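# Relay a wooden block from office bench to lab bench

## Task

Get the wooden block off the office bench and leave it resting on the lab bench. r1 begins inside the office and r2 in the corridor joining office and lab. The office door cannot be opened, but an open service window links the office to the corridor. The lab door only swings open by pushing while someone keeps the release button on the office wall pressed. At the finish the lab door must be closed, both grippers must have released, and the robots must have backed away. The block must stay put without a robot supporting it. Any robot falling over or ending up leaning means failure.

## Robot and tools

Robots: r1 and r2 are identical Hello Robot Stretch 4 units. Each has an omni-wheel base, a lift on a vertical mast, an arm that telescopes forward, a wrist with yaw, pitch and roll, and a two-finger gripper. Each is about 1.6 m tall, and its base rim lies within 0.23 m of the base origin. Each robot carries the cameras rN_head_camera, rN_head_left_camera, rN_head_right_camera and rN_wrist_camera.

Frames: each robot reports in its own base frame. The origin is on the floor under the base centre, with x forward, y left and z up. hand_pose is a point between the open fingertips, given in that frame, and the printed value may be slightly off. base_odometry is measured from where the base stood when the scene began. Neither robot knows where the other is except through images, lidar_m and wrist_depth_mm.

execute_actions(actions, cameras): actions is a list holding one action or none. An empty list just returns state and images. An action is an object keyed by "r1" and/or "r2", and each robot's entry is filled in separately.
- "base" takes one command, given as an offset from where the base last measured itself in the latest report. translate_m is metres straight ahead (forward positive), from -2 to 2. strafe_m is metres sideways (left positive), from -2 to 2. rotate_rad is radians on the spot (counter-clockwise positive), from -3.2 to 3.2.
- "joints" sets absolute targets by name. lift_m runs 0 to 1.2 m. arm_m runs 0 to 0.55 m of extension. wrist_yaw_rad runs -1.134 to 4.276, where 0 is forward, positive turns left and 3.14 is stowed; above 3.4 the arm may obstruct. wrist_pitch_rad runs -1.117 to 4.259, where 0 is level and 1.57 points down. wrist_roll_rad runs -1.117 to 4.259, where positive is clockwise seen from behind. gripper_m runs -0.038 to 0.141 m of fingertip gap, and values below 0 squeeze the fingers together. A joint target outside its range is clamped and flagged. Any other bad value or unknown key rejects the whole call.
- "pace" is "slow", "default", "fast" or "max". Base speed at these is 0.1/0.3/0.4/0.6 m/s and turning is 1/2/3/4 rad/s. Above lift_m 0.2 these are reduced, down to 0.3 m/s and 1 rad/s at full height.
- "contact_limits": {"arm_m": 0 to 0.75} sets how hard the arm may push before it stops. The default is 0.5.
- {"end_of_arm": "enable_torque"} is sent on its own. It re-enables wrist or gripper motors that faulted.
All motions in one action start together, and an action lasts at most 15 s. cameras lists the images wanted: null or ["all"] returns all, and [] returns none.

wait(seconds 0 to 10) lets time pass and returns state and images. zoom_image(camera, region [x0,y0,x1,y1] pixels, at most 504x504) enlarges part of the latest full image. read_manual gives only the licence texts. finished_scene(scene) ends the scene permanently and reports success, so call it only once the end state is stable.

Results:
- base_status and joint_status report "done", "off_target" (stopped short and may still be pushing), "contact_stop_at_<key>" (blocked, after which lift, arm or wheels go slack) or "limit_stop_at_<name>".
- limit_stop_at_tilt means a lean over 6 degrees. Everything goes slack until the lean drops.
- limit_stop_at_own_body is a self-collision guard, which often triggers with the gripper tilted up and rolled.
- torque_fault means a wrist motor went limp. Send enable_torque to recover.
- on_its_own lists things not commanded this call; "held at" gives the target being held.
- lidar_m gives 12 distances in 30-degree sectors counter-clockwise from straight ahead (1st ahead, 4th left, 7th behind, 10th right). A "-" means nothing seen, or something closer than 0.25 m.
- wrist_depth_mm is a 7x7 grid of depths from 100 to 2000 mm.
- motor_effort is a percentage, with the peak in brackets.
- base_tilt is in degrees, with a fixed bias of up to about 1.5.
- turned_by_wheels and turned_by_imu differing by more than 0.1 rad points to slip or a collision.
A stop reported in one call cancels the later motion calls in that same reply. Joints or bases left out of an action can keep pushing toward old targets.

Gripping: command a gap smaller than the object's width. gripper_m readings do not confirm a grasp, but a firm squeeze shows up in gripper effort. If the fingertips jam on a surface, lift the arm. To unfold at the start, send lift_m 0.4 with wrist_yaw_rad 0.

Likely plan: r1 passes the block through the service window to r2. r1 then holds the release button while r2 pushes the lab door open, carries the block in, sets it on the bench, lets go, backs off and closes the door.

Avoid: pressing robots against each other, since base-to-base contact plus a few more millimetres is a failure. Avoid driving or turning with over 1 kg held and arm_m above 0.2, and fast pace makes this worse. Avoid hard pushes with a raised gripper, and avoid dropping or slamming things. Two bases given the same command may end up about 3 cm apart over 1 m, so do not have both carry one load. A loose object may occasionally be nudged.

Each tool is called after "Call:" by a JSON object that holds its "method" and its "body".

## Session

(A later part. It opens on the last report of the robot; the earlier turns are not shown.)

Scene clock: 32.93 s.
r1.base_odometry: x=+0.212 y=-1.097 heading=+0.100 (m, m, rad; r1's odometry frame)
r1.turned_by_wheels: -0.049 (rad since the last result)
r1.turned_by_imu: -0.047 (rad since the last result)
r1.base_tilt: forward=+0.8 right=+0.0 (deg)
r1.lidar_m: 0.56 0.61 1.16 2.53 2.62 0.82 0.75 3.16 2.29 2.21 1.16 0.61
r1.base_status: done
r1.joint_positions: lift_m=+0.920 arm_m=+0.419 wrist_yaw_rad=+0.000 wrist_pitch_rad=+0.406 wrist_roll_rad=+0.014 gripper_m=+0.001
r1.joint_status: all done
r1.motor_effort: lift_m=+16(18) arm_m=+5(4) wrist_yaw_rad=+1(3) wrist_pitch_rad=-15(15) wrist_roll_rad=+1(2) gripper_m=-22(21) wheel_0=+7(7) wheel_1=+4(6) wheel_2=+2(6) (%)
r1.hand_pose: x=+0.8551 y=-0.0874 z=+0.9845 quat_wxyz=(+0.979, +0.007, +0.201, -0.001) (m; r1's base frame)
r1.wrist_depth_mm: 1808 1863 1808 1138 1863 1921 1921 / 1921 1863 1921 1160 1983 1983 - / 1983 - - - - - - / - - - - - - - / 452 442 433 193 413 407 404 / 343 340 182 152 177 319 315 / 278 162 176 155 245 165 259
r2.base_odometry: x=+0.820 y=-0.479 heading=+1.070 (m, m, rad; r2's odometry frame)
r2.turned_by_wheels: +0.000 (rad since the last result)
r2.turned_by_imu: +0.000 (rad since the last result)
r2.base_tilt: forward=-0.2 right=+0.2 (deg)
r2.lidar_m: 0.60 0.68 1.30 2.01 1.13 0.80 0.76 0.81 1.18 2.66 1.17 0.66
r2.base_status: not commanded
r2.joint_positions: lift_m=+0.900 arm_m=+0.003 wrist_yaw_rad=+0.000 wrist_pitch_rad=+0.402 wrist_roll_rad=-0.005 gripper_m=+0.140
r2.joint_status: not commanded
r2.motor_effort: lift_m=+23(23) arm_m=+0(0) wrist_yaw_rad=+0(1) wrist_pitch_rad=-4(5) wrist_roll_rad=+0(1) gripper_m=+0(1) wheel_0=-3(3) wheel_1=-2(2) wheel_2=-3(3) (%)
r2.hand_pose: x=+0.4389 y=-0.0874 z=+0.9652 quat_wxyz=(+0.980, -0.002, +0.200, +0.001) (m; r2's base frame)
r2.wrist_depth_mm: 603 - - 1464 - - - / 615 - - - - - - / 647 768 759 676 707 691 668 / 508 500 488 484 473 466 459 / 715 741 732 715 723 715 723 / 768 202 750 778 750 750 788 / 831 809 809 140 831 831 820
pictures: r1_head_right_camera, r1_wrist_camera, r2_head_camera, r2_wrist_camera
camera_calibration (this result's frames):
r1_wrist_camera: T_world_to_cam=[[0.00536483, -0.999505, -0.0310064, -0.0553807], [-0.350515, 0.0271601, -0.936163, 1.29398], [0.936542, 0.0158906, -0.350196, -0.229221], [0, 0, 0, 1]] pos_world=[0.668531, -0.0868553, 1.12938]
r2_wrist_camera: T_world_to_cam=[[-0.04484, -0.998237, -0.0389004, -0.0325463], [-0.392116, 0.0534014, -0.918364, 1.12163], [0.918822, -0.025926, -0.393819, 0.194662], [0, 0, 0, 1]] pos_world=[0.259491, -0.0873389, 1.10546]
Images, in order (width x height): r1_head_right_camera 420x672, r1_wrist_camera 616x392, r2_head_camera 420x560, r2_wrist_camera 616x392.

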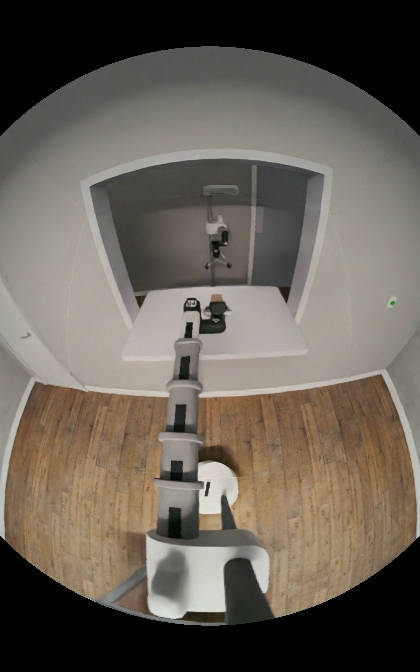

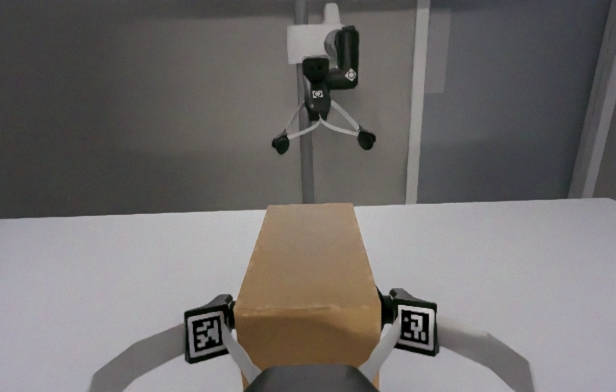

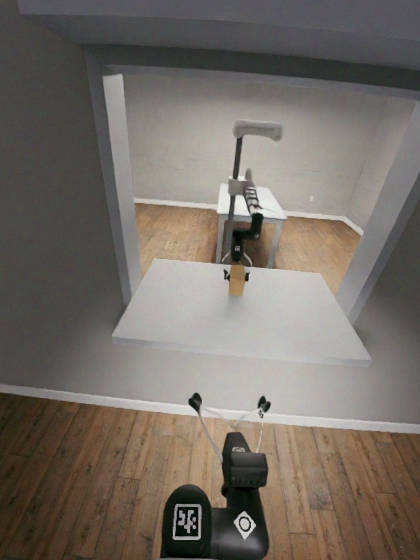

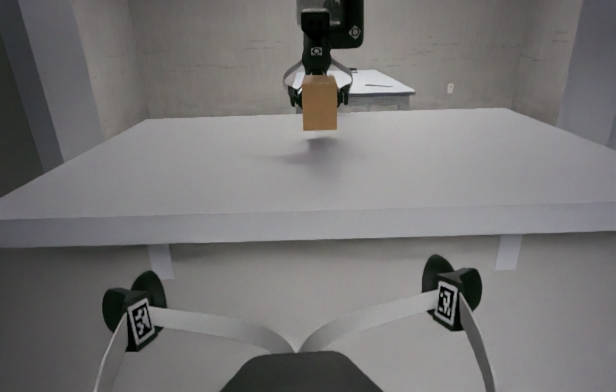

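Call:
{"method": "execute_actions", "body": {"actions": [{"r1":{"joints":{"lift_m":0.891}}}], "cameras": []}}

Call:
{"method": "execute_actions", "body": {"actions": [{"r1":{"joints":{"gripper_m":0.1}}}], "cameras": []}}

Call:
{"method": "execute_actions", "body": {"actions": [{"r1":{"joints":{"arm_m":0.01,"lift_m":0.93},"pace":"fast"},"r2":{"base":{"strafe_m":-0.03},"joints":{"arm_m":0.25}}}], "cameras": ["r2_head_camera","r2_wrist_camera"]}}

Scene clock: 34.27 s.
r1.base_odometry: x=+0.212 y=-1.097 heading=+0.100 (m, m, rad; r1's odometry frame)
r1.turned_by_wheels: +0.000 (rad since the last result)
r1.turned_by_imu: +0.001 (rad since the last result)
r1.base_tilt: forward=+0.8 right=-0.1 (deg)
r1.lidar_m: 0.56 0.61 1.16 2.53 2.63 0.83 0.77 3.16 2.29 2.20 1.16 0.59
r1.base_status: not commanded
r1.joint_positions: lift_m=+0.891 arm_m=+0.419 wrist_yaw_rad=+0.000 wrist_pitch_rad=+0.406 wrist_roll_rad=+0.014 gripper_m=+0.001
r1.joint_status: all done
r1.motor_effort: lift_m=+16(15) arm_m=+5(5) wrist_yaw_rad=+0(1) wrist_pitch_rad=-14(14) wrist_roll_rad=+1(0) gripper_m=-24(21) wheel_0=+7(7) wheel_1=+4(4) wheel_2=+2(2) (%)
r1.hand_pose: x=+0.8551 y=-0.0874 z=+0.9555 quat_wxyz=(+0.979, +0.007, +0.201, -0.001) (m; r1's base frame)
r1.wrist_depth_mm: 1863 1863 1863 1118 1863 1921 1863 / 1983 1983 1921 1863 1983 1983 1983 / - - - 1983 - - - / - - 544 521 500 492 484 / 389 379 373 194 357 351 347 / 296 290 182 152 177 276 271 / 238 163 177 156 211 165 223
r2.base_odometry: x=+0.820 y=-0.479 heading=+1.070 (m, m, rad; r2's odometry frame)
r2.turned_by_wheels: +0.000 (rad since the last result)
r2.turned_by_imu: +0.000 (rad since the last result)
r2.base_tilt: forward=-0.2 right=+0.0 (deg)
r2.lidar_m: 0.62 0.67 1.33 2.02 1.14 0.78 0.76 0.82 1.19 2.65 1.14 0.64
r2.base_status: not commanded
r2.joint_positions: lift_m=+0.900 arm_m=+0.003 wrist_yaw_rad=+0.000 wrist_pitch_rad=+0.402 wrist_roll_rad=-0.005 gripper_m=+0.140
r2.joint_status: not commanded
r2.motor_effort: lift_m=+23(23) arm_m=+0(0) wrist_yaw_rad=+1(0) wrist_pitch_rad=-4(4) wrist_roll_rad=+0(1) gripper_m=-2(1) wheel_0=-3(3) wheel_1=-2(2) wheel_2=-2(2) (%)
r2.hand_pose: x=+0.4389 y=-0.0874 z=+0.9652 quat_wxyz=(+0.980, -0.002, +0.200, +0.001) (m; r2's base frame)
r2.wrist_depth_mm: 597 - - 1430 - - - / 609 - - - - - - / 647 778 750 668 715 683 668 / 508 496 492 480 473 466 459 / 723 732 723 723 715 707 723 / 768 202 759 759 759 759 788 / 831 831 820 140 831 820 831
pictures: none
No camera images: the call's "cameras" was empty. Leave "cameras" out to get every camera's image.

Scene clock: 36.07 s.
r1.base_odometry: x=+0.212 y=-1.097 heading=+0.100 (m, m, rad; r1's odometry frame)
r1.turned_by_wheels: +0.000 (rad since the last result)
r1.turned_by_imu: +0.001 (rad since the last result)
r1.base_tilt: forward=+0.8 right=-0.1 (deg)
r1.lidar_m: 0.56 0.57 1.15 2.51 2.60 0.81 0.78 3.13 2.26 2.19 1.16 0.60
r1.base_status: not commanded
r1.joint_positions: lift_m=+0.891 arm_m=+0.419 wrist_yaw_rad=+0.000 wrist_pitch_rad=+0.403 wrist_roll_rad=+0.014 gripper_m=+0.100
r1.joint_status: all done
r1.motor_effort: lift_m=+16(16) arm_m=+5(5) wrist_yaw_rad=+1(0) wrist_pitch_rad=-5(15) wrist_roll_rad=+1(1) gripper_m=+1(22) wheel_0=+7(7) wheel_1=+4(4) wheel_2=+2(2) (%)
r1.hand_pose: x=+0.8555 y=-0.0874 z=+0.9563 quat_wxyz=(+0.980, +0.007, +0.200, -0.001) (m; r1's base frame)
r1.wrist_depth_mm: 1808 1863 1863 1138 1808 1983 1863 / 1983 1863 1921 1921 1983 1983 - / - - - - - - - / - - - 535 517 504 496 / 397 389 377 204 364 357 355 / 300 296 194 172 186 278 274 / 242 230 223 149 220 218 225
r2.base_odometry: x=+0.820 y=-0.479 heading=+1.070 (m, m, rad; r2's odometry frame)
r2.turned_by_wheels: +0.000 (rad since the last result)
r2.turned_by_imu: +0.000 (rad since the last result)
r2.base_tilt: forward=-0.3 right=+0.0 (deg)
r2.lidar_m: 0.60 0.68 1.34 2.01 1.14 0.79 0.76 0.82 1.20 2.66 1.16 0.63
r2.base_status: not commanded
r2.joint_positions: lift_m=+0.900 arm_m=+0.003 wrist_yaw_rad=+0.000 wrist_pitch_rad=+0.402 wrist_roll_rad=-0.005 gripper_m=+0.140
r2.joint_status: not commanded
r2.motor_effort: lift_m=+23(23) arm_m=+0(0) wrist_yaw_rad=+0(1) wrist_pitch_rad=-5(5) wrist_roll_rad=+1(0) gripper_m=-2(0) wheel_0=-3(3) wheel_1=-2(2) wheel_2=-2(2) (%)
r2.hand_pose: x=+0.4389 y=-0.0874 z=+0.9652 quat_wxyz=(+0.980, -0.002, +0.200, +0.001) (m; r2's base frame)
r2.wrist_depth_mm: 603 - - 1464 - - - / 609 - - - - - - / 640 768 750 661 715 691 668 / 508 496 492 484 473 462 455 / 723 723 723 732 723 715 723 / 778 202 741 768 750 759 768 / 820 820 820 140 842 820 842
pictures: none
No camera images: the call's "cameras" was empty. Leave "cameras" out to get every camera's image.

Scene clock: 38.00 s.
r1.base_odometry: x=+0.212 y=-1.097 heading=+0.100 (m, m, rad; r1's odometry frame)
r1.turned_by_wheels: +0.000 (rad since the last result)
r1.turned_by_imu: +0.001 (rad since the last result)
r1.base_tilt: forward=+0.9 right=+0.0 (deg)
r1.lidar_m: 0.57 0.61 1.16 2.49 2.62 0.80 0.76 3.15 2.23 2.21 1.14 0.60
r1.base_status: not commanded
r1.joint_positions: lift_m=+0.930 arm_m=+0.011 wrist_yaw_rad=+0.000 wrist_pitch_rad=+0.402 wrist_roll_rad=+0.014 gripper_m=+0.100
r1.joint_status: all done
r1.motor_effort: lift_m=+20(22) arm_m=-5(5) wrist_yaw_rad=+1(1) wrist_pitch_rad=-5(6) wrist_roll_rad=+1(1) gripper_m=-2(0) wheel_0=+7(7) wheel_1=+4(4) wheel_2=+2(2) (%)
r1.hand_pose: x=+0.4472 y=-0.0875 z=+0.9950 quat_wxyz=(+0.980, +0.007, +0.200, -0.001) (m; r1's base frame)
r1.wrist_depth_mm: - - - - - - 621 / 668 - - 1537 - - 627 / 676 - - - - - 627 / 640 691 676 597 640 627 591 / 484 477 466 459 449 442 439 / 407 407 213 402 216 402 676 / 723 723 732 149 732 723 715
r2.base_odometry: x=+0.847 y=-0.494 heading=+1.070 (m, m, rad; r2's odometry frame)
r2.turned_by_wheels: +0.000 (rad since the last result)
r2.turned_by_imu: +0.000 (rad since the last result)
r2.base_tilt: forward=-0.3 right=+0.1 (deg)
r2.lidar_m: 0.63 0.69 1.30 2.05 1.14 0.79 0.78 0.83 1.20 2.64 1.17 0.64
r2.base_status: done
r2.joint_positions: lift_m=+0.900 arm_m=+0.248 wrist_yaw_rad=+0.000 wrist_pitch_rad=+0.402 wrist_roll_rad=-0.005 gripper_m=+0.140
r2.joint_status: all done
r2.motor_effort: lift_m=+23(23) arm_m=+9(8) wrist_yaw_rad=-1(1) wrist_pitch_rad=-5(6) wrist_roll_rad=+0(0) gripper_m=-2(1) wheel_0=+1(12) wheel_1=+0(9) wheel_2=-1(2) (%)
r2.hand_pose: x=+0.6848 y=-0.0874 z=+0.9651 quat_wxyz=(+0.980, -0.002, +0.200, +0.001) (m; r2's base frame)
r2.wrist_depth_mm: - - - 1205 - - - / - - - - - - - / - - 750 609 707 683 676 / 504 500 488 436 466 452 459 / 368 362 359 353 349 343 340 / 293 202 286 282 258 257 272 / 240 230 238 140 234 227 229
pictures: r2_head_camera, r2_wrist_camera
camera_calibration (this result's frames):
r2_wrist_camera: T_world_to_cam=[[-0.0447897, -0.998239, -0.0388892, -0.0215544], [-0.392349, 0.0533779, -0.918266, 1.21804], [0.918725, -0.0258708, -0.394049, -0.0309633], [0, 0, 0, 1]] pos_world=[0.505377, -0.0873337, 1.10544]
Images, in order (width x height): r2_head_camera 420x560, r2_wrist_camera 616x392.

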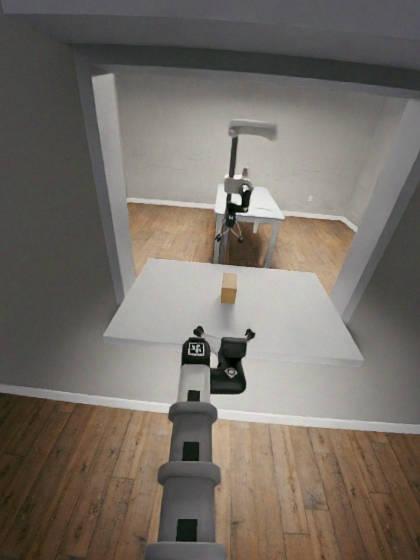

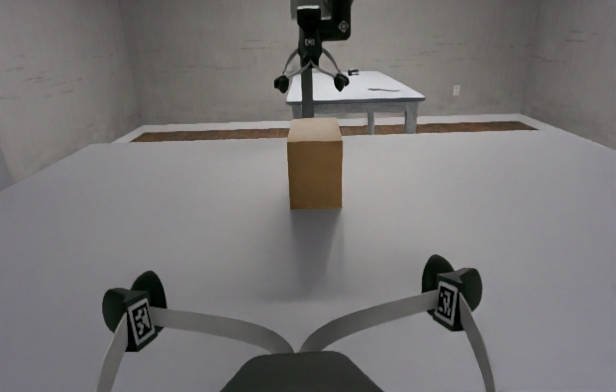

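Call:
{"method": "execute_actions", "body": {"actions": [{"r1":{"base":{"strafe_m":-1.24},"joints":{"wrist_pitch_rad":0,"gripper_m":-0.01},"pace":"max"},"r2":{"base":{"strafe_m":-0.033},"joints":{"arm_m":0.515}}}], "cameras": ["r1_head_camera","r1_wrist_camera","r2_wrist_camera"]}}

Scene clock: 42.93 s.
r1.base_odometry: x=+0.337 y=-2.330 heading=+0.100 (m, m, rad; r1's odometry frame)
r1.turned_by_wheels: +0.000 (rad since the last result)
r1.turned_by_imu: +0.001 (rad since the last result)
r1.base_tilt: forward=+0.9 right=-0.1 (deg)
r1.lidar_m: 0.74 0.82 0.90 3.12 1.28 1.45 3.55 1.33 0.99 0.94 1.02 0.85
r1.base_status: done
r1.joint_positions: lift_m=+0.930 arm_m=+0.011 wrist_yaw_rad=+0.000 wrist_pitch_rad=+0.003 wrist_roll_rad=+0.014 gripper_m=-0.010
r1.joint_status: all done
r1.motor_effort: lift_m=+20(20) arm_m=-5(5) wrist_yaw_rad=+2(2) wrist_pitch_rad=-6(14) wrist_roll_rad=+1(1) gripper_m=-7(8) wheel_0=+2(15) wheel_1=-1(11) wheel_2=+0(2) (%)
r1.hand_pose: x=+0.4702 y=-0.0874 z=+1.1072 quat_wxyz=(+1.000, +0.007, +0.001, +0.000) (m; r1's base frame)
r1.wrist_depth_mm: 609 603 615 609 603 591 591 / 597 603 603 603 591 597 585 / 597 597 597 597 591 591 591 / 591 597 585 591 591 585 574 / 585 591 585 564 580 580 569 / 585 585 585 200 574 580 569 / 580 580 375 375 569 569 564
r2.base_odometry: x=+0.876 y=-0.509 heading=+1.070 (m, m, rad; r2's odometry frame)
r2.turned_by_wheels: +0.000 (rad since the last result)
r2.turned_by_imu: +0.000 (rad since the last result)
r2.base_tilt: forward=-0.2 right=+0.1 (deg)
r2.lidar_m: 0.60 0.66 1.31 2.08 1.14 0.78 0.77 0.83 1.21 2.58 1.16 0.64
r2.base_status: done
r2.joint_positions: lift_m=+0.900 arm_m=+0.513 wrist_yaw_rad=+0.000 wrist_pitch_rad=+0.402 wrist_roll_rad=-0.005 gripper_m=+0.140
r2.joint_status: all done
r2.motor_effort: lift_m=+23(23) arm_m=+9(10) wrist_yaw_rad=+1(1) wrist_pitch_rad=-5(5) wrist_roll_rad=-1(0) gripper_m=+0(1) wheel_0=+0(11) wheel_1=-1(7) wheel_2=-1(1) (%)
r2.hand_pose: x=+0.9498 y=-0.0874 z=+0.9651 quat_wxyz=(+0.980, -0.002, +0.200, +0.000) (m; r2's base frame)
r2.wrist_depth_mm: - - - - - - - / - - - - - - - / - - - - - - - / 504 488 480 272 462 459 452 / 366 362 340 202 351 342 338 / 289 204 177 167 256 254 272 / 238 227 228 140 231 224 229
pictures: r1_head_camera, r1_wrist_camera, r2_wrist_camera
camera_calibration (this result's frames):
r1_wrist_camera: T_world_to_cam=[[0.016819, -0.999508, -0.026493, -0.0599722], [0.044619, 0.0272206, -0.998633, 1.15734], [0.998862, 0.015614, 0.0450548, -0.292696], [0, 0, 0, 1]] pos_world=[0.241733, -0.0868761, 1.16736]
r2_wrist_camera: T_world_to_cam=[[-0.0449999, -0.99823, -0.0388856, -0.00954604], [-0.392413, 0.0534592, -0.918234, 1.32201], [0.918688, -0.0260613, -0.394124, -0.274304], [0, 0, 0, 1]] pos_world=[0.770344, -0.0873515, 1.10544]
Images, in order (width x height): r1_head_camera 420x560, r1_wrist_camera 616x392, r2_wrist_camera 616x392.

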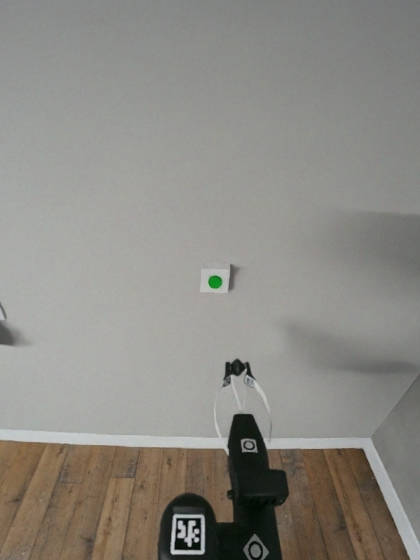

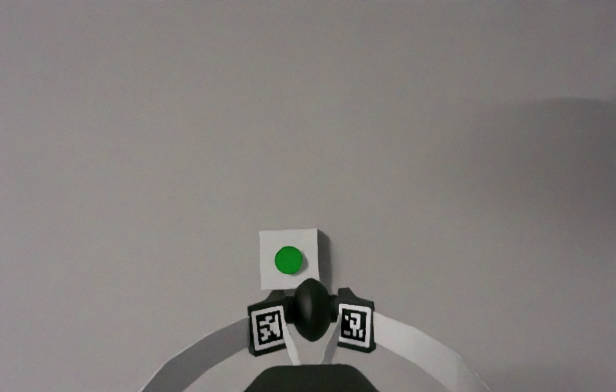

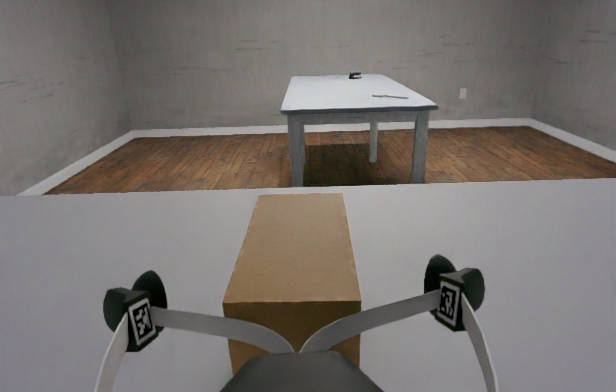

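Call:
{"method": "execute_actions", "body": {"actions": [{"r1":{"base":{"strafe_m":0.025},"joints":{"arm_m":0.2}},"r2":{"joints":{"gripper_m":0.0}}}], "cameras": ["r1_head_camera","r1_wrist_camera","r2_wrist_camera"]}}

Call:
{"method": "execute_actions", "body": {"actions": [{"r2":{"joints":{"arm_m":0.005,"lift_m":0.96},"pace":"fast"}}], "cameras": []}}

Scene clock: 45.73 s.
r1.base_odometry: x=+0.334 y=-2.306 heading=+0.100 (m, m, rad; r1's odometry frame)
r1.turned_by_wheels: +0.000 (rad since the last result)
r1.turned_by_imu: +0.001 (rad since the last result)
r1.base_tilt: forward=+0.9 right=-0.1 (deg)
r1.lidar_m: 0.74 0.83 0.89 3.09 1.27 1.44 3.54 1.43 1.02 0.98 1.02 0.82
r1.base_status: done
r1.joint_positions: lift_m=+0.930 arm_m=+0.199 wrist_yaw_rad=+0.000 wrist_pitch_rad=+0.002 wrist_roll_rad=+0.014 gripper_m=-0.010
r1.joint_status: all done
r1.motor_effort: lift_m=+20(20) arm_m=+5(5) wrist_yaw_rad=+0(2) wrist_pitch_rad=-5(5) wrist_roll_rad=+1(1) gripper_m=-9(9) wheel_0=-2(10) wheel_1=+0(10) wheel_2=+0(1) (%)
r1.hand_pose: x=+0.6585 y=-0.0874 z=+1.1073 quat_wxyz=(+1.000, +0.007, +0.001, +0.000) (m; r1's base frame)
r1.wrist_depth_mm: 413 404 410 404 404 404 404 / 410 402 404 402 399 399 397 / 402 402 399 397 397 392 392 / 399 399 397 394 392 389 389 / 397 397 392 353 389 389 389 / 394 389 389 200 387 384 384 / 389 387 282 285 377 382 384
r2.base_odometry: x=+0.876 y=-0.509 heading=+1.070 (m, m, rad; r2's odometry frame)
r2.turned_by_wheels: +0.000 (rad since the last result)
r2.turned_by_imu: +0.000 (rad since the last result)
r2.base_tilt: forward=-0.2 right=+0.1 (deg)
r2.lidar_m: 0.62 0.67 1.32 2.08 1.15 0.79 0.76 0.84 1.21 2.57 1.15 0.63
r2.base_status: not commanded
r2.joint_positions: lift_m=+0.900 arm_m=+0.513 wrist_yaw_rad=+0.000 wrist_pitch_rad=+0.406 wrist_roll_rad=-0.005 gripper_m=+0.000
r2.joint_status: all done
r2.motor_effort: lift_m=+23(23) arm_m=+9(9) wrist_yaw_rad=+1(0) wrist_pitch_rad=-15(16) wrist_roll_rad=+0(0) gripper_m=-18(20) wheel_0=+0(0) wheel_1=-1(1) wheel_2=+0(0) (%)
r2.hand_pose: x=+0.9494 y=-0.0874 z=+0.9642 quat_wxyz=(+0.980, -0.002, +0.201, +0.001) (m; r2's base frame)
r2.wrist_depth_mm: - - - - - - - / - - - - - - - / - - - - - - - / 492 480 473 258 455 449 439 / 359 355 334 189 340 336 334 / 286 282 164 156 178 271 267 / 236 169 178 159 228 213 224
pictures: r1_head_camera, r1_wrist_camera, r2_wrist_camera
camera_calibration (this result's frames):
r1_wrist_camera: T_world_to_cam=[[0.0170034, -0.999505, -0.0264868, -0.0632144], [0.0449773, 0.0272285, -0.998617, 1.14879], [0.998843, 0.0157886, 0.045418, -0.481187], [0, 0, 0, 1]] pos_world=[0.430035, -0.0868656, 1.16738]
r2_wrist_camera: T_world_to_cam=[[-0.045029, -0.998235, -0.0387292, -0.00969336], [-0.395599, 0.0534173, -0.916869, 1.32273], [0.917319, -0.0259644, -0.397306, -0.269964], [0, 0, 0, 1]] pos_world=[0.770478, -0.0873424, 1.10514]
Images, in order (width x height): r1_head_camera 420x560, r1_wrist_camera 616x392, r2_wrist_camera 616x392.

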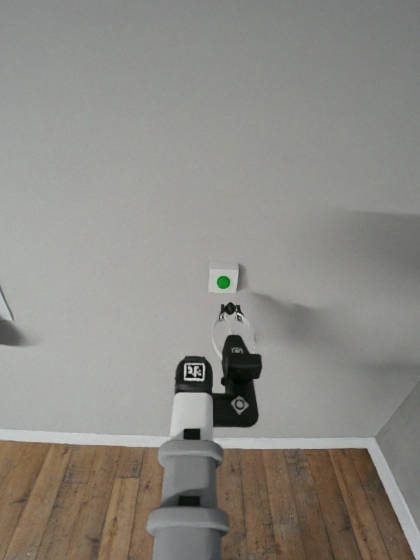

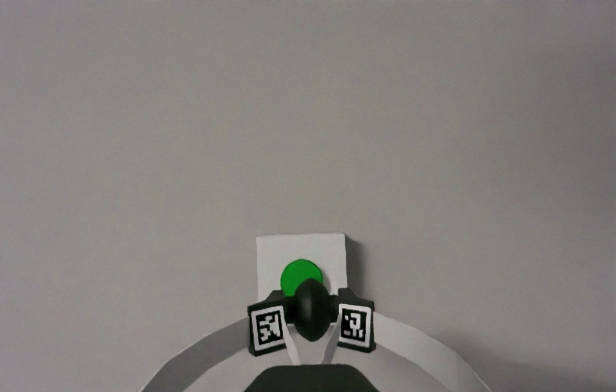

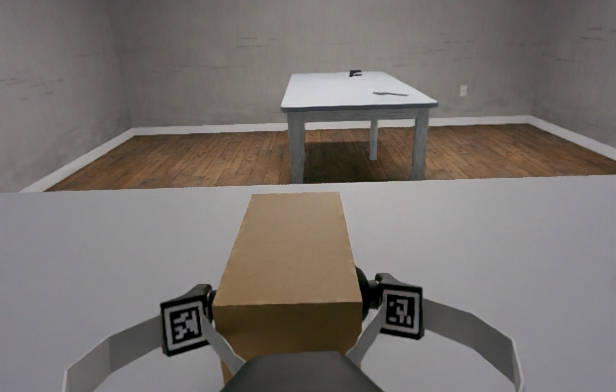

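Scene clock: 47.87 s.
r1.base_odometry: x=+0.334 y=-2.306 heading=+0.100 (m, m, rad; r1's odometry frame)
r1.turned_by_wheels: +0.000 (rad since the last result)
r1.turned_by_imu: +0.001 (rad since the last result)
r1.base_tilt: forward=+0.8 right=-0.1 (deg)
r1.lidar_m: 0.74 0.83 0.90 3.10 1.28 1.43 3.52 1.41 1.01 0.98 1.01 0.84
r1.base_status: not commanded
r1.joint_positions: lift_m=+0.930 arm_m=+0.199 wrist_yaw_rad=+0.000 wrist_pitch_rad=+0.002 wrist_roll_rad=+0.014 gripper_m=-0.010
r1.joint_status: not commanded
r1.motor_effort: lift_m=+20(20) arm_m=+5(5) wrist_yaw_rad=+1(2) wrist_pitch_rad=-5(4) wrist_roll_rad=+2(1) gripper_m=-8(7) wheel_0=-2(2) wheel_1=+0(0) wheel_2=+0(0) (%)
r1.hand_pose: x=+0.6585 y=-0.0874 z=+1.1073 quat_wxyz=(+1.000, +0.007, +0.001, +0.000) (m; r1's base frame)
r1.wrist_depth_mm: 407 407 407 407 404 402 402 / 404 404 404 402 399 399 397 / 402 402 399 399 394 397 394 / 402 399 394 397 392 392 389 / 397 397 394 353 389 389 384 / 397 392 389 200 384 384 384 / 392 387 281 285 382 382 382
r2.base_odometry: x=+0.876 y=-0.509 heading=+1.070 (m, m, rad; r2's odometry frame)
r2.turned_by_wheels: +0.000 (rad since the last result)
r2.turned_by_imu: +0.000 (rad since the last result)
r2.base_tilt: forward=-0.3 right=+0.1 (deg)
r2.lidar_m: 0.61 0.67 1.33 2.08 1.16 0.77 0.77 0.82 1.22 2.58 1.16 0.66
r2.base_status: not commanded
r2.joint_positions: lift_m=+0.960 arm_m=+0.007 wrist_yaw_rad=+0.000 wrist_pitch_rad=+0.406 wrist_roll_rad=-0.005 gripper_m=+0.000
r2.joint_status: all done
r2.motor_effort: lift_m=+25(31) arm_m=-9(7) wrist_yaw_rad=+3(1) wrist_pitch_rad=-17(17) wrist_roll_rad=+0(1) gripper_m=-21(20) wheel_0=+0(0) wheel_1=-1(1) wheel_2=+0(0) (%)
r2.hand_pose: x=+0.4425 y=-0.0875 z=+1.0239 quat_wxyz=(+0.979, -0.002, +0.202, +0.000) (m; r2's base frame)
r2.wrist_depth_mm: - - - - - - 640 / 691 - - - - - 640 / 683 - 960 931 904 - 654 / 654 634 634 259 615 597 591 / 484 477 466 188 469 466 466 / 768 759 164 156 178 759 768 / 831 169 178 159 831 831 842
pictures: none
No camera images: the call's "cameras" was empty. Leave "cameras" out to get every camera's image.

Call:
{"method": "execute_actions", "body": {"actions": [{"r1":{"base":{"strafe_m":0.008},"joints":{"arm_m":0.3},"pace":"slow","contact_limits":{"arm_m":0.3}},"r2":{"base":{"strafe_m":0.93},"joints":{"lift_m":0.5,"wrist_yaw_rad":3.1},"pace":"max"}}], "cameras": []}}

Call:
{"method": "execute_actions", "body": {"actions": [{"r2":{"base":{"rotate_rad":-3.17},"pace":"fast"}}], "cameras": ["r1_head_camera","r1_wrist_camera","r2_head_camera","r2_head_left_camera"]}}

Scene clock: 52.20 s.
r1.base_odometry: x=+0.334 y=-2.298 heading=+0.100 (m, m, rad; r1's odometry frame)
r1.turned_by_wheels: +0.000 (rad since the last result)
r1.turned_by_imu: +0.002 (rad since the last result)
r1.base_tilt: forward=+0.8 right=-0.1 (deg)
r1.lidar_m: 0.78 0.83 0.88 3.10 1.26 1.36 3.54 1.43 1.00 0.99 1.02 0.83
r1.base_status: done
r1.joint_positions: lift_m=+0.930 arm_m=+0.299 wrist_yaw_rad=+0.000 wrist_pitch_rad=+0.002 wrist_roll_rad=+0.014 gripper_m=-0.010
r1.joint_status: all done
r1.motor_effort: lift_m=+20(20) arm_m=+5(4) wrist_yaw_rad=+0(2) wrist_pitch_rad=-5(6) wrist_roll_rad=+0(1) gripper_m=-8(10) wheel_0=-5(7) wheel_1=+3(6) wheel_2=+0(1) (%)
r1.contact_limits: arm_m 0.3
r1.hand_pose: x=+0.7585 y=-0.0874 z=+1.1073 quat_wxyz=(+1.000, +0.007, +0.001, +0.000) (m; r1's base frame)
r1.wrist_depth_mm: 304 303 301 303 300 300 298 / 304 300 300 298 297 296 294 / 301 297 297 294 296 294 293 / 298 297 296 294 293 293 289 / 294 294 294 252 290 289 289 / 291 290 290 200 286 287 285 / 290 287 212 216 247 285 285
r2.base_odometry: x=+0.060 y=-0.063 heading=+1.070 (m, m, rad; r2's odometry frame)
r2.turned_by_wheels: +0.000 (rad since the last result)
r2.turned_by_imu: -0.001 (rad since the last result)
r2.base_tilt: forward=-0.3 right=+0.1 (deg)
r2.lidar_m: 0.88 0.98 1.15 1.16 0.97 0.81 0.78 0.78 1.11 2.82 0.95 0.87
r2.base_status: done
r2.joint_positions: lift_m=+0.500 arm_m=+0.006 wrist_yaw_rad=+3.100 wrist_pitch_rad=+0.406 wrist_roll_rad=-0.005 gripper_m=+0.000
r2.joint_status: all done
r2.motor_effort: lift_m=+20(20) arm_m=-8(9) wrist_yaw_rad=+1(17) wrist_pitch_rad=-16(17) wrist_roll_rad=+0(0) gripper_m=-21(21) wheel_0=-1(13) wheel_1=+0(12) wheel_2=-1(2) (%)
r2.hand_pose: x=-0.0838 y=+0.0984 z=+0.5644 quat_wxyz=(+0.020, -0.202, +0.002, +0.979) (m; r2's base frame)
r2.wrist_depth_mm: 732 788 809 820 831 820 778 / 768 842 831 854 878 878 820 / 820 878 904 904 946 891 866 / 866 931 976 259 960 917 931 / 904 1008 991 188 1060 1008 976 / 931 976 164 155 177 1008 991 / 263 169 178 160 866 809 854
pictures: none
No camera images: the call's "cameras" was empty. Leave "cameras" out to get every camera's image.

Scene clock: 54.53 s.
r1.base_odometry: x=+0.334 y=-2.298 heading=+0.100 (m, m, rad; r1's odometry frame)
r1.turned_by_wheels: +0.000 (rad since the last result)
r1.turned_by_imu: +0.001 (rad since the last result)
r1.base_tilt: forward=+0.9 right=+0.0 (deg)
r1.lidar_m: 0.77 0.83 0.90 3.07 1.27 1.40 3.56 1.42 1.03 0.99 1.03 0.82
r1.base_status: not commanded
r1.joint_positions: lift_m=+0.930 arm_m=+0.299 wrist_yaw_rad=+0.000 wrist_pitch_rad=+0.002 wrist_roll_rad=+0.014 gripper_m=-0.010
r1.joint_status: not commanded
r1.motor_effort: lift_m=+20(20) arm_m=+5(5) wrist_yaw_rad=+2(2) wrist_pitch_rad=-5(5) wrist_roll_rad=+1(1) gripper_m=-8(9) wheel_0=-5(5) wheel_1=+3(3) wheel_2=+0(0) (%)
r1.hand_pose: x=+0.7585 y=-0.0874 z=+1.1073 quat_wxyz=(+1.000, +0.007, +0.001, +0.000) (m; r1's base frame)
r1.wrist_depth_mm: 306 303 301 301 300 300 297 / 303 301 300 300 298 297 294 / 301 300 298 294 294 296 294 / 298 296 294 294 294 290 290 / 293 293 291 252 291 291 287 / 293 289 290 200 289 287 289 / 289 287 213 216 248 283 282
r2.base_odometry: x=+0.060 y=-0.063 heading=-2.100 (m, m, rad; r2's odometry frame)
r2.turned_by_wheels: -3.170 (rad since the last result)
r2.turned_by_imu: -3.121 (rad since the last result)
r2.base_tilt: forward=-0.3 right=+0.1 (deg)
r2.lidar_m: 0.75 0.77 1.07 3.18 0.96 0.89 0.89 0.95 1.19 1.13 0.96 0.79
r2.base_status: done
r2.joint_positions: lift_m=+0.500 arm_m=+0.006 wrist_yaw_rad=+3.100 wrist_pitch_rad=+0.406 wrist_roll_rad=-0.005 gripper_m=+0.000
r2.joint_status: not commanded
r2.motor_effort: lift_m=+21(21) arm_m=-8(8) wrist_yaw_rad=+3(1) wrist_pitch_rad=-16(17) wrist_roll_rad=+0(0) gripper_m=-20(20) wheel_0=+3(4) wheel_1=+0(12) wheel_2=+0(8) (%)
r2.hand_pose: x=-0.0838 y=+0.0985 z=+0.5643 quat_wxyz=(+0.020, -0.202, +0.002, +0.979) (m; r2's base frame)
r2.wrist_depth_mm: 904 917 946 946 960 991 991 / 946 960 976 1008 1025 1042 1060 / 1008 1060 1042 1060 1060 1078 1138 / 1060 1078 1098 257 1138 1160 1182 / 1118 1118 1160 189 1182 1205 1229 / 1078 1098 164 156 178 1042 1008 / 260 169 178 159 866 809 842
pictures: r1_head_camera, r1_wrist_camera, r2_head_camera, r2_head_left_camera
camera_calibration (this result's frames):
r1_wrist_camera: T_world_to_cam=[[0.0170024, -0.999505, -0.0264869, -0.0649142], [0.0449772, 0.0272284, -0.998617, 1.14429], [0.998843, 0.0157876, 0.0454179, -0.581064], [0, 0, 0, 1]] pos_world=[0.530028, -0.0868656, 1.16738]
Images, in order (width x height): r1_head_camera 420x560, r1_wrist_camera 616x392, r2_head_camera 420x560, r2_head_left_camera 420x672.

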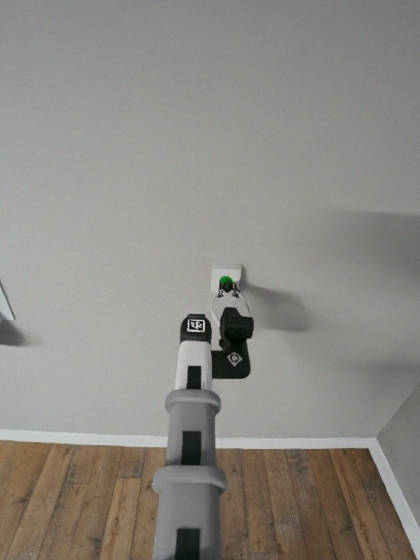

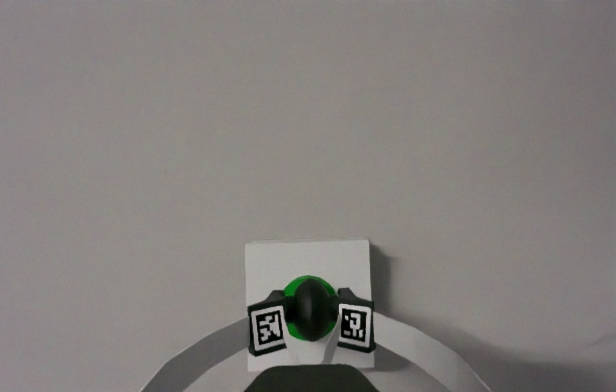

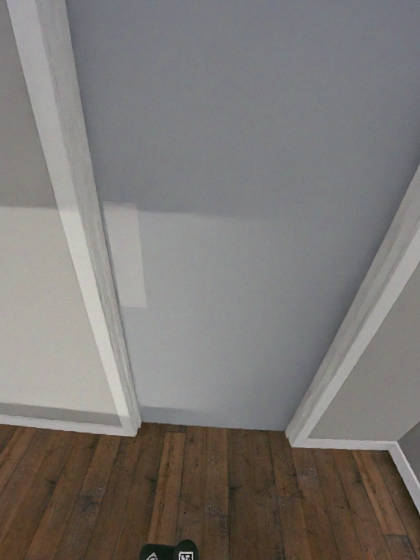

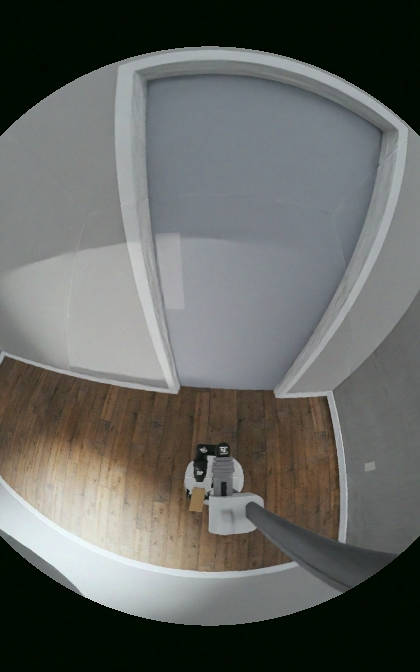

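Left jamb is about 0.35 m off-centre; good.

Call:
{"method": "execute_actions", "body": {"actions": [{"r1":{"joints":{"arm_m":0.32},"pace":"slow"},"r2":{"base":{"translate_m":0.52},"joints":{"arm_m":0.002},"pace":"fast"}}], "cameras": ["r1_wrist_camera","r2_head_left_camera"]}}

Scene clock: 57.47 s.
r1.base_odometry: x=+0.333 y=-2.298 heading=+0.100 (m, m, rad; r1's odometry frame)
r1.turned_by_wheels: +0.000 (rad since the last result)
r1.turned_by_imu: +0.001 (rad since the last result)
r1.base_tilt: forward=+0.9 right=+0.0 (deg)
r1.lidar_m: 0.79 0.84 0.89 3.09 1.25 1.40 3.56 1.43 1.04 0.99 1.01 0.82
r1.base_status: not commanded
r1.joint_positions: lift_m=+0.930 arm_m=+0.318 wrist_yaw_rad=-0.006 wrist_pitch_rad=+0.002 wrist_roll_rad=+0.014 gripper_m=-0.010
r1.joint_status: all done
r1.on_its_own: wrist_yaw_rad is at rest, and its effort (+19) is outside its rest range (-13 to +13)
r1.motor_effort: lift_m=+20(20) arm_m=+12(11) wrist_yaw_rad=+19(20) wrist_pitch_rad=-4(4) wrist_roll_rad=+1(0) gripper_m=-5(9) wheel_0=-2(5) wheel_1=+4(3) wheel_2=-4(4) (%)
r1.hand_pose: x=+0.7766 y=-0.0892 z=+1.1075 quat_wxyz=(+1.000, +0.007, +0.001, -0.003) (m; r1's base frame)
r1.wrist_depth_mm: 287 286 285 283 285 282 282 / 283 283 282 283 282 281 281 / 281 281 282 278 278 278 278 / 279 278 278 277 277 274 274 / 277 277 274 236 274 274 272 / 274 273 273 210 270 270 271 / 273 271 232 213 251 268 268
r2.base_odometry: x=-0.202 y=-0.512 heading=-2.100 (m, m, rad; r2's odometry frame)
r2.turned_by_wheels: +0.000 (rad since the last result)
r2.turned_by_imu: +0.001 (rad since the last result)
r2.base_tilt: forward=-0.2 right=+0.1 (deg)
r2.lidar_m: 0.25 0.27 0.36 1.00 1.68 1.32 1.42 1.52 1.20 0.72 0.35 0.25
r2.base_status: done
r2.joint_positions: lift_m=+0.500 arm_m=+0.004 wrist_yaw_rad=+3.100 wrist_pitch_rad=+0.406 wrist_roll_rad=-0.005 gripper_m=+0.000
r2.joint_status: all done
r2.motor_effort: lift_m=+21(21) arm_m=-8(11) wrist_yaw_rad=+0(3) wrist_pitch_rad=-16(16) wrist_roll_rad=+0(0) gripper_m=-22(21) wheel_0=+2(10) wheel_1=+0(8) wheel_2=+2(13) (%)
r2.hand_pose: x=-0.0863 y=+0.0984 z=+0.5643 quat_wxyz=(+0.020, -0.202, +0.002, +0.979) (m; r2's base frame)
r2.wrist_depth_mm: 1308 1397 1430 1397 1464 1499 1464 / 1397 1430 1430 1499 1499 1537 1576 / 1464 1499 1537 1618 1576 1661 1661 / 1576 1576 1618 259 1661 1618 1661 / 1397 1366 1281 189 1336 1281 1255 / 1098 1078 164 155 178 1042 1008 / 831 169 178 159 866 809 866
pictures: r1_wrist_camera, r2_head_left_camera
camera_calibration (this result's frames):
r1_wrist_camera: T_world_to_cam=[[0.0107239, -0.999592, -0.0264781, -0.062173], [0.045651, 0.0269414, -0.998594, 1.1431], [0.9989, 0.00950011, 0.0459213, -0.600302], [0, 0, 0, 1]] pos_world=[0.548125, -0.0872414, 1.16741]
Images, in order (width x height): r1_wrist_camera 616x392, r2_head_left_camera 420x672.

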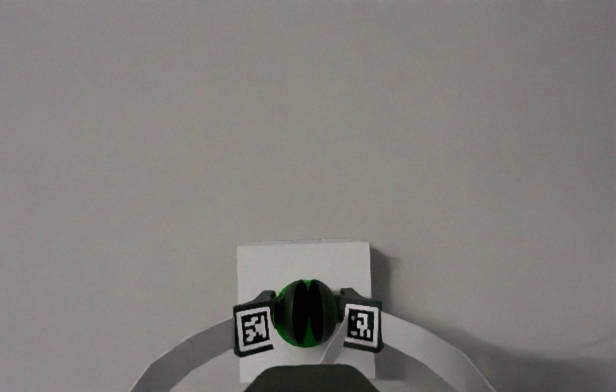

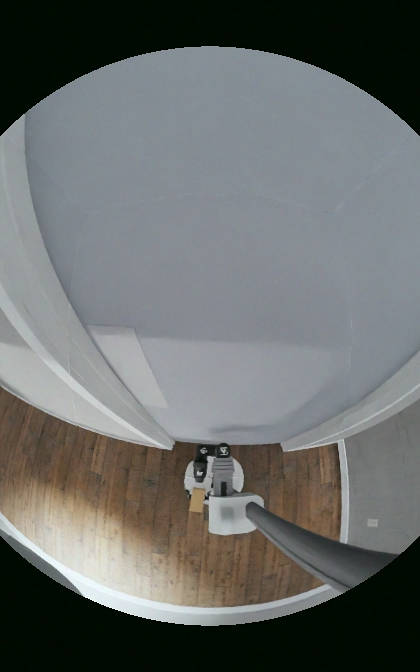

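Call:
{"method": "execute_actions", "body": {"actions": [{"r2":{"base":{"translate_m":0.15},"pace":"slow"}}], "cameras": ["r2_head_left_camera"]}}

Scene clock: 60.47 s.
r1.base_odometry: x=+0.333 y=-2.298 heading=+0.100 (m, m, rad; r1's odometry frame)
r1.turned_by_wheels: +0.000 (rad since the last result)
r1.turned_by_imu: +0.001 (rad since the last result)
r1.base_tilt: forward=+0.7 right=+0.1 (deg)
r1.lidar_m: 0.79 0.85 0.91 3.09 1.23 1.36 3.54 1.44 1.04 0.97 1.05 0.84
r1.base_status: not commanded
r1.joint_positions: lift_m=+0.930 arm_m=+0.318 wrist_yaw_rad=-0.006 wrist_pitch_rad=+0.002 wrist_roll_rad=+0.014 gripper_m=-0.010
r1.joint_status: not commanded
r1.on_its_own: wrist_yaw_rad is at rest, and its effort (+19) is outside its rest range (-13 to +13)
r1.motor_effort: lift_m=+20(20) arm_m=+12(12) wrist_yaw_rad=+19(18) wrist_pitch_rad=-3(4) wrist_roll_rad=+1(0) gripper_m=-5(4) wheel_0=-2(2) wheel_1=+3(3) wheel_2=-4(4) (%)
r1.hand_pose: x=+0.7766 y=-0.0892 z=+1.1075 quat_wxyz=(+1.000, +0.007, +0.001, -0.003) (m; r1's base frame)
r1.wrist_depth_mm: 287 286 285 285 285 283 282 / 285 285 282 282 281 281 281 / 282 279 279 279 279 279 279 / 278 278 279 278 277 277 276 / 276 276 274 236 273 273 273 / 274 273 273 210 272 272 271 / 272 271 232 213 250 270 270
r2.base_odometry: x=-0.278 y=-0.641 heading=-2.099 (m, m, rad; r2's odometry frame)
r2.turned_by_wheels: +0.000 (rad since the last result)
r2.turned_by_imu: +0.001 (rad since the last result)
r2.base_tilt: forward=-0.2 right=+0.2 (deg)
r2.lidar_m: - 0.25 0.31 0.32 1.90 1.47 1.59 1.63 1.20 0.48 0.25 0.25
r2.base_status: done
r2.joint_positions: lift_m=+0.500 arm_m=+0.004 wrist_yaw_rad=+3.100 wrist_pitch_rad=+0.406 wrist_roll_rad=-0.005 gripper_m=+0.000
r2.joint_status: not commanded
r2.motor_effort: lift_m=+21(21) arm_m=-8(8) wrist_yaw_rad=+1(3) wrist_pitch_rad=-16(17) wrist_roll_rad=+1(0) gripper_m=-20(22) wheel_0=+4(8) wheel_1=+5(10) wheel_2=-6(18) (%)
r2.hand_pose: x=-0.0863 y=+0.0984 z=+0.5642 quat_wxyz=(+0.020, -0.202, +0.002, +0.979) (m; r2's base frame)
r2.wrist_depth_mm: 1430 1499 1537 1576 1537 1576 1618 / 1537 1576 1618 1576 1661 1708 1708 / 1661 1618 1708 1661 1708 1863 1756 / 1661 1661 1756 259 1808 1708 1756 / 1397 1366 1308 188 1308 1308 1281 / 1098 1098 164 155 178 1042 1025 / 842 168 178 159 866 831 842
pictures: r2_head_left_camera
Images, in order (width x height): r2_head_left_camera 420x672.

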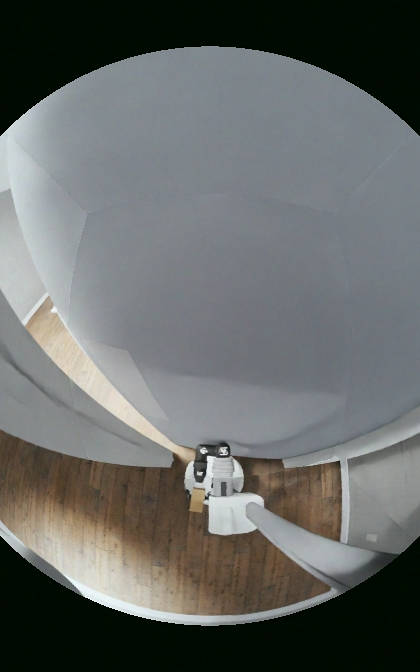

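Call:
{"method": "execute_actions", "body": {"actions": [{"r2":{"base":{"translate_m":0.55}}}], "cameras": ["r2_head_left_camera","r2_head_camera"]}}

Scene clock: 63.97 s.
r1.base_odometry: x=+0.333 y=-2.298 heading=+0.100 (m, m, rad; r1's odometry frame)
r1.turned_by_wheels: +0.000 (rad since the last result)
r1.turned_by_imu: +0.001 (rad since the last result)
r1.base_tilt: forward=+0.9 right=-0.1 (deg)
r1.lidar_m: 0.79 0.84 0.90 3.10 1.21 1.36 3.55 1.40 1.04 0.99 1.04 0.83
r1.base_status: not commanded
r1.joint_positions: lift_m=+0.930 arm_m=+0.318 wrist_yaw_rad=-0.006 wrist_pitch_rad=+0.002 wrist_roll_rad=+0.014 gripper_m=-0.010
r1.joint_status: not commanded
r1.on_its_own: wrist_yaw_rad is at rest, and its effort (+19) is outside its rest range (-13 to +13)
r1.motor_effort: lift_m=+20(20) arm_m=+13(12) wrist_yaw_rad=+19(20) wrist_pitch_rad=-3(3) wrist_roll_rad=+0(1) gripper_m=-5(3) wheel_0=-2(2) wheel_1=+3(4) wheel_2=-4(4) (%)
r1.hand_pose: x=+0.7766 y=-0.0892 z=+1.1075 quat_wxyz=(+1.000, +0.007, +0.001, -0.003) (m; r1's base frame)
r1.wrist_depth_mm: 285 287 283 283 283 283 282 / 283 282 282 283 281 281 279 / 282 282 282 278 278 277 276 / 279 279 278 277 277 276 276 / 277 276 276 235 273 273 274 / 274 273 273 210 271 273 272 / 273 272 231 212 250 268 271
r2.base_odometry: x=-0.555 y=-1.116 heading=-2.099 (m, m, rad; r2's odometry frame)
r2.turned_by_wheels: +0.000 (rad since the last result)
r2.turned_by_imu: +0.000 (rad since the last result)
r2.base_tilt: forward=-0.2 right=+0.2 (deg)
r2.lidar_m: 0.26 1.04 0.85 1.26 0.47 0.47 2.12 1.71 0.32 0.25 - 0.25
r2.base_status: done
r2.joint_positions: lift_m=+0.500 arm_m=+0.004 wrist_yaw_rad=+3.100 wrist_pitch_rad=+0.406 wrist_roll_rad=-0.005 gripper_m=+0.000
r2.joint_status: not commanded
r2.motor_effort: lift_m=+21(21) arm_m=-8(8) wrist_yaw_rad=+1(1) wrist_pitch_rad=-17(17) wrist_roll_rad=+0(0) gripper_m=-22(21) wheel_0=+4(11) wheel_1=+0(8) wheel_2=-1(18) (%)
r2.hand_pose: x=-0.0863 y=+0.0984 z=+0.5642 quat_wxyz=(+0.020, -0.202, +0.002, +0.979) (m; r2's base frame)
r2.wrist_depth_mm: 1921 - - - - 427 439 / - - - - - 452 466 / - - - - - 484 496 / 1863 1863 1808 258 1618 508 530 / 1430 1366 1281 188 1255 544 559 / 1118 1078 164 156 178 585 603 / 831 169 178 159 699 609 647
pictures: r2_head_camera, r2_head_left_camera
Images, in order (width x height): r2_head_camera 420x560, r2_head_left_camera 420x672.

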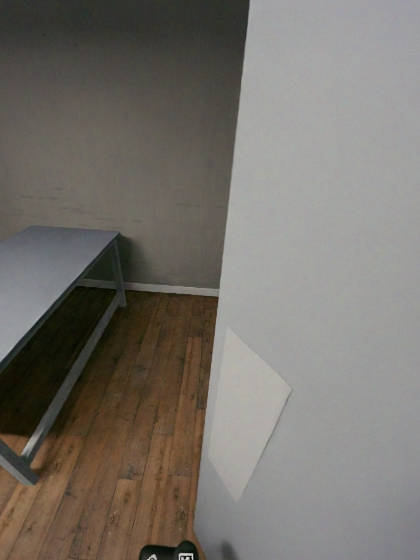

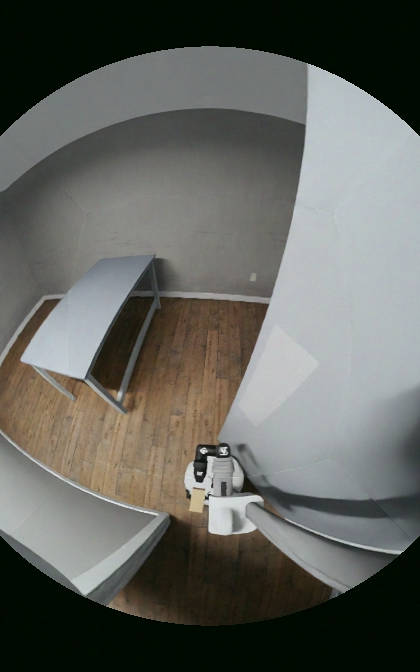

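Seems self-closing.

Call:
{"method": "execute_actions", "body": {"actions": [{"r2":{"base":{"translate_m":0.85},"joints":{"lift_m":0.85,"wrist_yaw_rad":1.5},"pace":"fast"}}], "cameras": []}}

Call:
{"method": "execute_actions", "body": {"actions": [{"r2":{"base":{"rotate_rad":1.6},"joints":{"wrist_yaw_rad":0,"arm_m":0.1},"pace":"fast"}}], "cameras": ["r2_head_left_camera","r2_wrist_camera"]}}

Scene clock: 67.80 s.
r1.base_odometry: x=+0.333 y=-2.298 heading=+0.100 (m, m, rad; r1's odometry frame)
r1.turned_by_wheels: +0.000 (rad since the last result)
r1.turned_by_imu: +0.002 (rad since the last result)
r1.base_tilt: forward=+0.8 right=-0.1 (deg)
r1.lidar_m: 0.79 0.82 0.90 3.08 1.23 1.41 3.54 1.43 1.04 0.98 1.03 0.81
r1.base_status: not commanded
r1.joint_positions: lift_m=+0.930 arm_m=+0.318 wrist_yaw_rad=-0.006 wrist_pitch_rad=+0.002 wrist_roll_rad=+0.014 gripper_m=-0.010
r1.joint_status: not commanded
r1.on_its_own: wrist_yaw_rad is at rest, and its effort (+19) is outside its rest range (-13 to +13)
r1.motor_effort: lift_m=+20(20) arm_m=+12(13) wrist_yaw_rad=+19(20) wrist_pitch_rad=-3(4) wrist_roll_rad=+1(1) gripper_m=-4(2) wheel_0=-2(2) wheel_1=+3(3) wheel_2=-4(4) (%)
r1.hand_pose: x=+0.7766 y=-0.0892 z=+1.1075 quat_wxyz=(+1.000, +0.007, +0.001, -0.003) (m; r1's base frame)
r1.wrist_depth_mm: 286 287 283 285 283 283 282 / 283 283 282 283 282 281 281 / 281 279 282 281 279 278 277 / 282 277 277 279 277 277 274 / 276 277 276 236 274 273 272 / 274 273 273 209 272 272 271 / 272 271 231 212 250 267 270
r2.base_odometry: x=-0.984 y=-1.850 heading=-2.099 (m, m, rad; r2's odometry frame)
r2.turned_by_wheels: +0.000 (rad since the last result)
r2.turned_by_imu: +0.001 (rad since the last result)
r2.base_tilt: forward=-0.3 right=+0.1 (deg)
r2.lidar_m: 1.27 0.96 0.73 0.70 0.74 0.83 0.77 1.11 1.28 1.21 1.32 1.31
r2.base_status: done
r2.joint_positions: lift_m=+0.850 arm_m=+0.004 wrist_yaw_rad=+1.500 wrist_pitch_rad=+0.406 wrist_roll_rad=-0.005 gripper_m=+0.000
r2.joint_status: all done
r2.motor_effort: lift_m=+24(29) arm_m=-8(8) wrist_yaw_rad=+1(11) wrist_pitch_rad=-16(16) wrist_roll_rad=+0(0) gripper_m=-20(20) wheel_0=-1(16) wheel_1=+2(4) wheel_2=+2(18) (%)
r2.hand_pose: x=+0.2808 y=+0.2582 z=+0.9140 quat_wxyz=(+0.716, -0.139, +0.146, +0.668) (m; r2's base frame)
r2.wrist_depth_mm: - - - - - 1808 1308 / - - - - - 1756 1366 / - 1160 1138 1098 1060 1060 1025 / 778 759 741 258 788 809 798 / 1863 1499 750 189 1863 1756 1430 / 1618 1537 164 156 177 1499 1397 / 1308 169 177 159 1308 1008 1060
pictures: none
No camera images: the call's "cameras" was empty. Leave "cameras" out to get every camera's image.

Scene clock: 69.87 s.
r1.base_odometry: x=+0.333 y=-2.298 heading=+0.100 (m, m, rad; r1's odometry frame)
r1.turned_by_wheels: +0.000 (rad since the last result)
r1.turned_by_imu: +0.001 (rad since the last result)
r1.base_tilt: forward=+0.8 right=+0.0 (deg)
r1.lidar_m: 0.77 0.83 0.87 3.11 1.25 1.38 3.56 1.43 1.04 0.96 1.04 0.82
r1.base_status: not commanded
r1.joint_positions: lift_m=+0.930 arm_m=+0.318 wrist_yaw_rad=-0.006 wrist_pitch_rad=+0.002 wrist_roll_rad=+0.014 gripper_m=-0.010
r1.joint_status: not commanded
r1.on_its_own: wrist_yaw_rad is at rest, and its effort (+18) is outside its rest range (-13 to +13)
r1.motor_effort: lift_m=+20(20) arm_m=+12(12) wrist_yaw_rad=+18(20) wrist_pitch_rad=-4(4) wrist_roll_rad=+2(1) gripper_m=-3(5) wheel_0=-2(2) wheel_1=+3(3) wheel_2=-4(4) (%)
r1.hand_pose: x=+0.7766 y=-0.0892 z=+1.1075 quat_wxyz=(+1.000, +0.007, +0.001, -0.003) (m; r1's base frame)
r1.wrist_depth_mm: 286 286 286 286 285 285 282 / 283 282 283 281 281 281 281 / 279 281 281 279 278 277 278 / 281 277 279 277 277 277 276 / 277 277 276 236 274 273 273 / 274 273 272 209 271 271 272 / 272 271 232 212 250 268 270
r2.base_odometry: x=-0.984 y=-1.850 heading=-0.499 (m, m, rad; r2's odometry frame)
r2.turned_by_wheels: +1.600 (rad since the last result)
r2.turned_by_imu: +1.575 (rad since the last result)
r2.base_tilt: forward=-0.2 right=+0.1 (deg)
r2.lidar_m: 0.59 0.76 1.21 1.14 1.28 1.26 1.25 1.32 1.31 1.27 0.98 0.74
r2.base_status: done
r2.joint_positions: lift_m=+0.850 arm_m=+0.098 wrist_yaw_rad=+0.000 wrist_pitch_rad=+0.406 wrist_roll_rad=-0.005 gripper_m=+0.000
r2.joint_status: all done
r2.motor_effort: lift_m=+24(25) arm_m=+9(12) wrist_yaw_rad=-2(10) wrist_pitch_rad=-16(17) wrist_roll_rad=+0(0) gripper_m=-21(22) wheel_0=+0(7) wheel_1=-2(8) wheel_2=-1(9) (%)
r2.hand_pose: x=+0.5345 y=-0.0874 z=+0.9141 quat_wxyz=(+0.979, -0.002, +0.201, +0.001) (m; r2's base frame)
r2.wrist_depth_mm: 1808 - - - - - 1808 / 1808 - - - - - 1863 / 1808 - 1118 1078 1060 1042 1025 / 1661 741 732 257 707 699 691 / 559 554 525 188 535 530 521 / 492 484 164 156 178 473 530 / 574 169 178 159 1281 1205 1281
pictures: r2_head_left_camera, r2_wrist_camera
camera_calibration (this result's frames):
r2_wrist_camera: T_world_to_cam=[[-0.0448803, -0.998243, -0.0386885, -0.0303977], [-0.395749, 0.053325, -0.916809, 1.11266], [0.917261, -0.0258358, -0.397447, 0.0909105], [0, 0, 0, 1]] pos_world=[0.355581, -0.0873282, 1.05505]
Images, in order (width x height): r2_head_left_camera 420x672, r2_wrist_camera 616x392.

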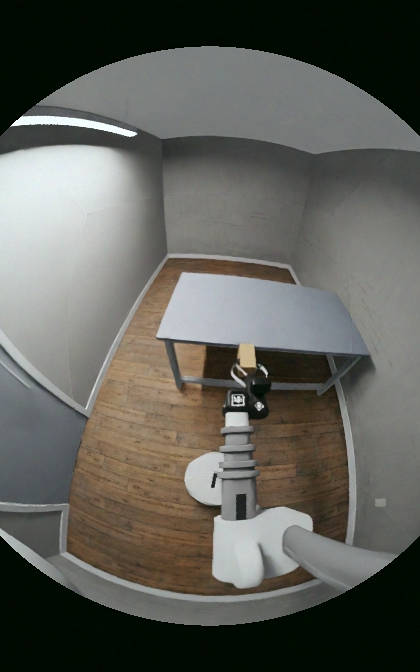

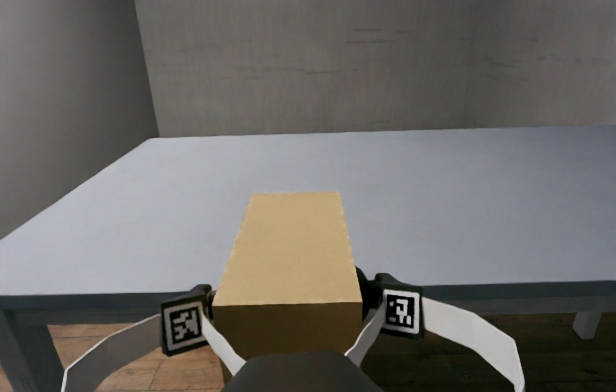

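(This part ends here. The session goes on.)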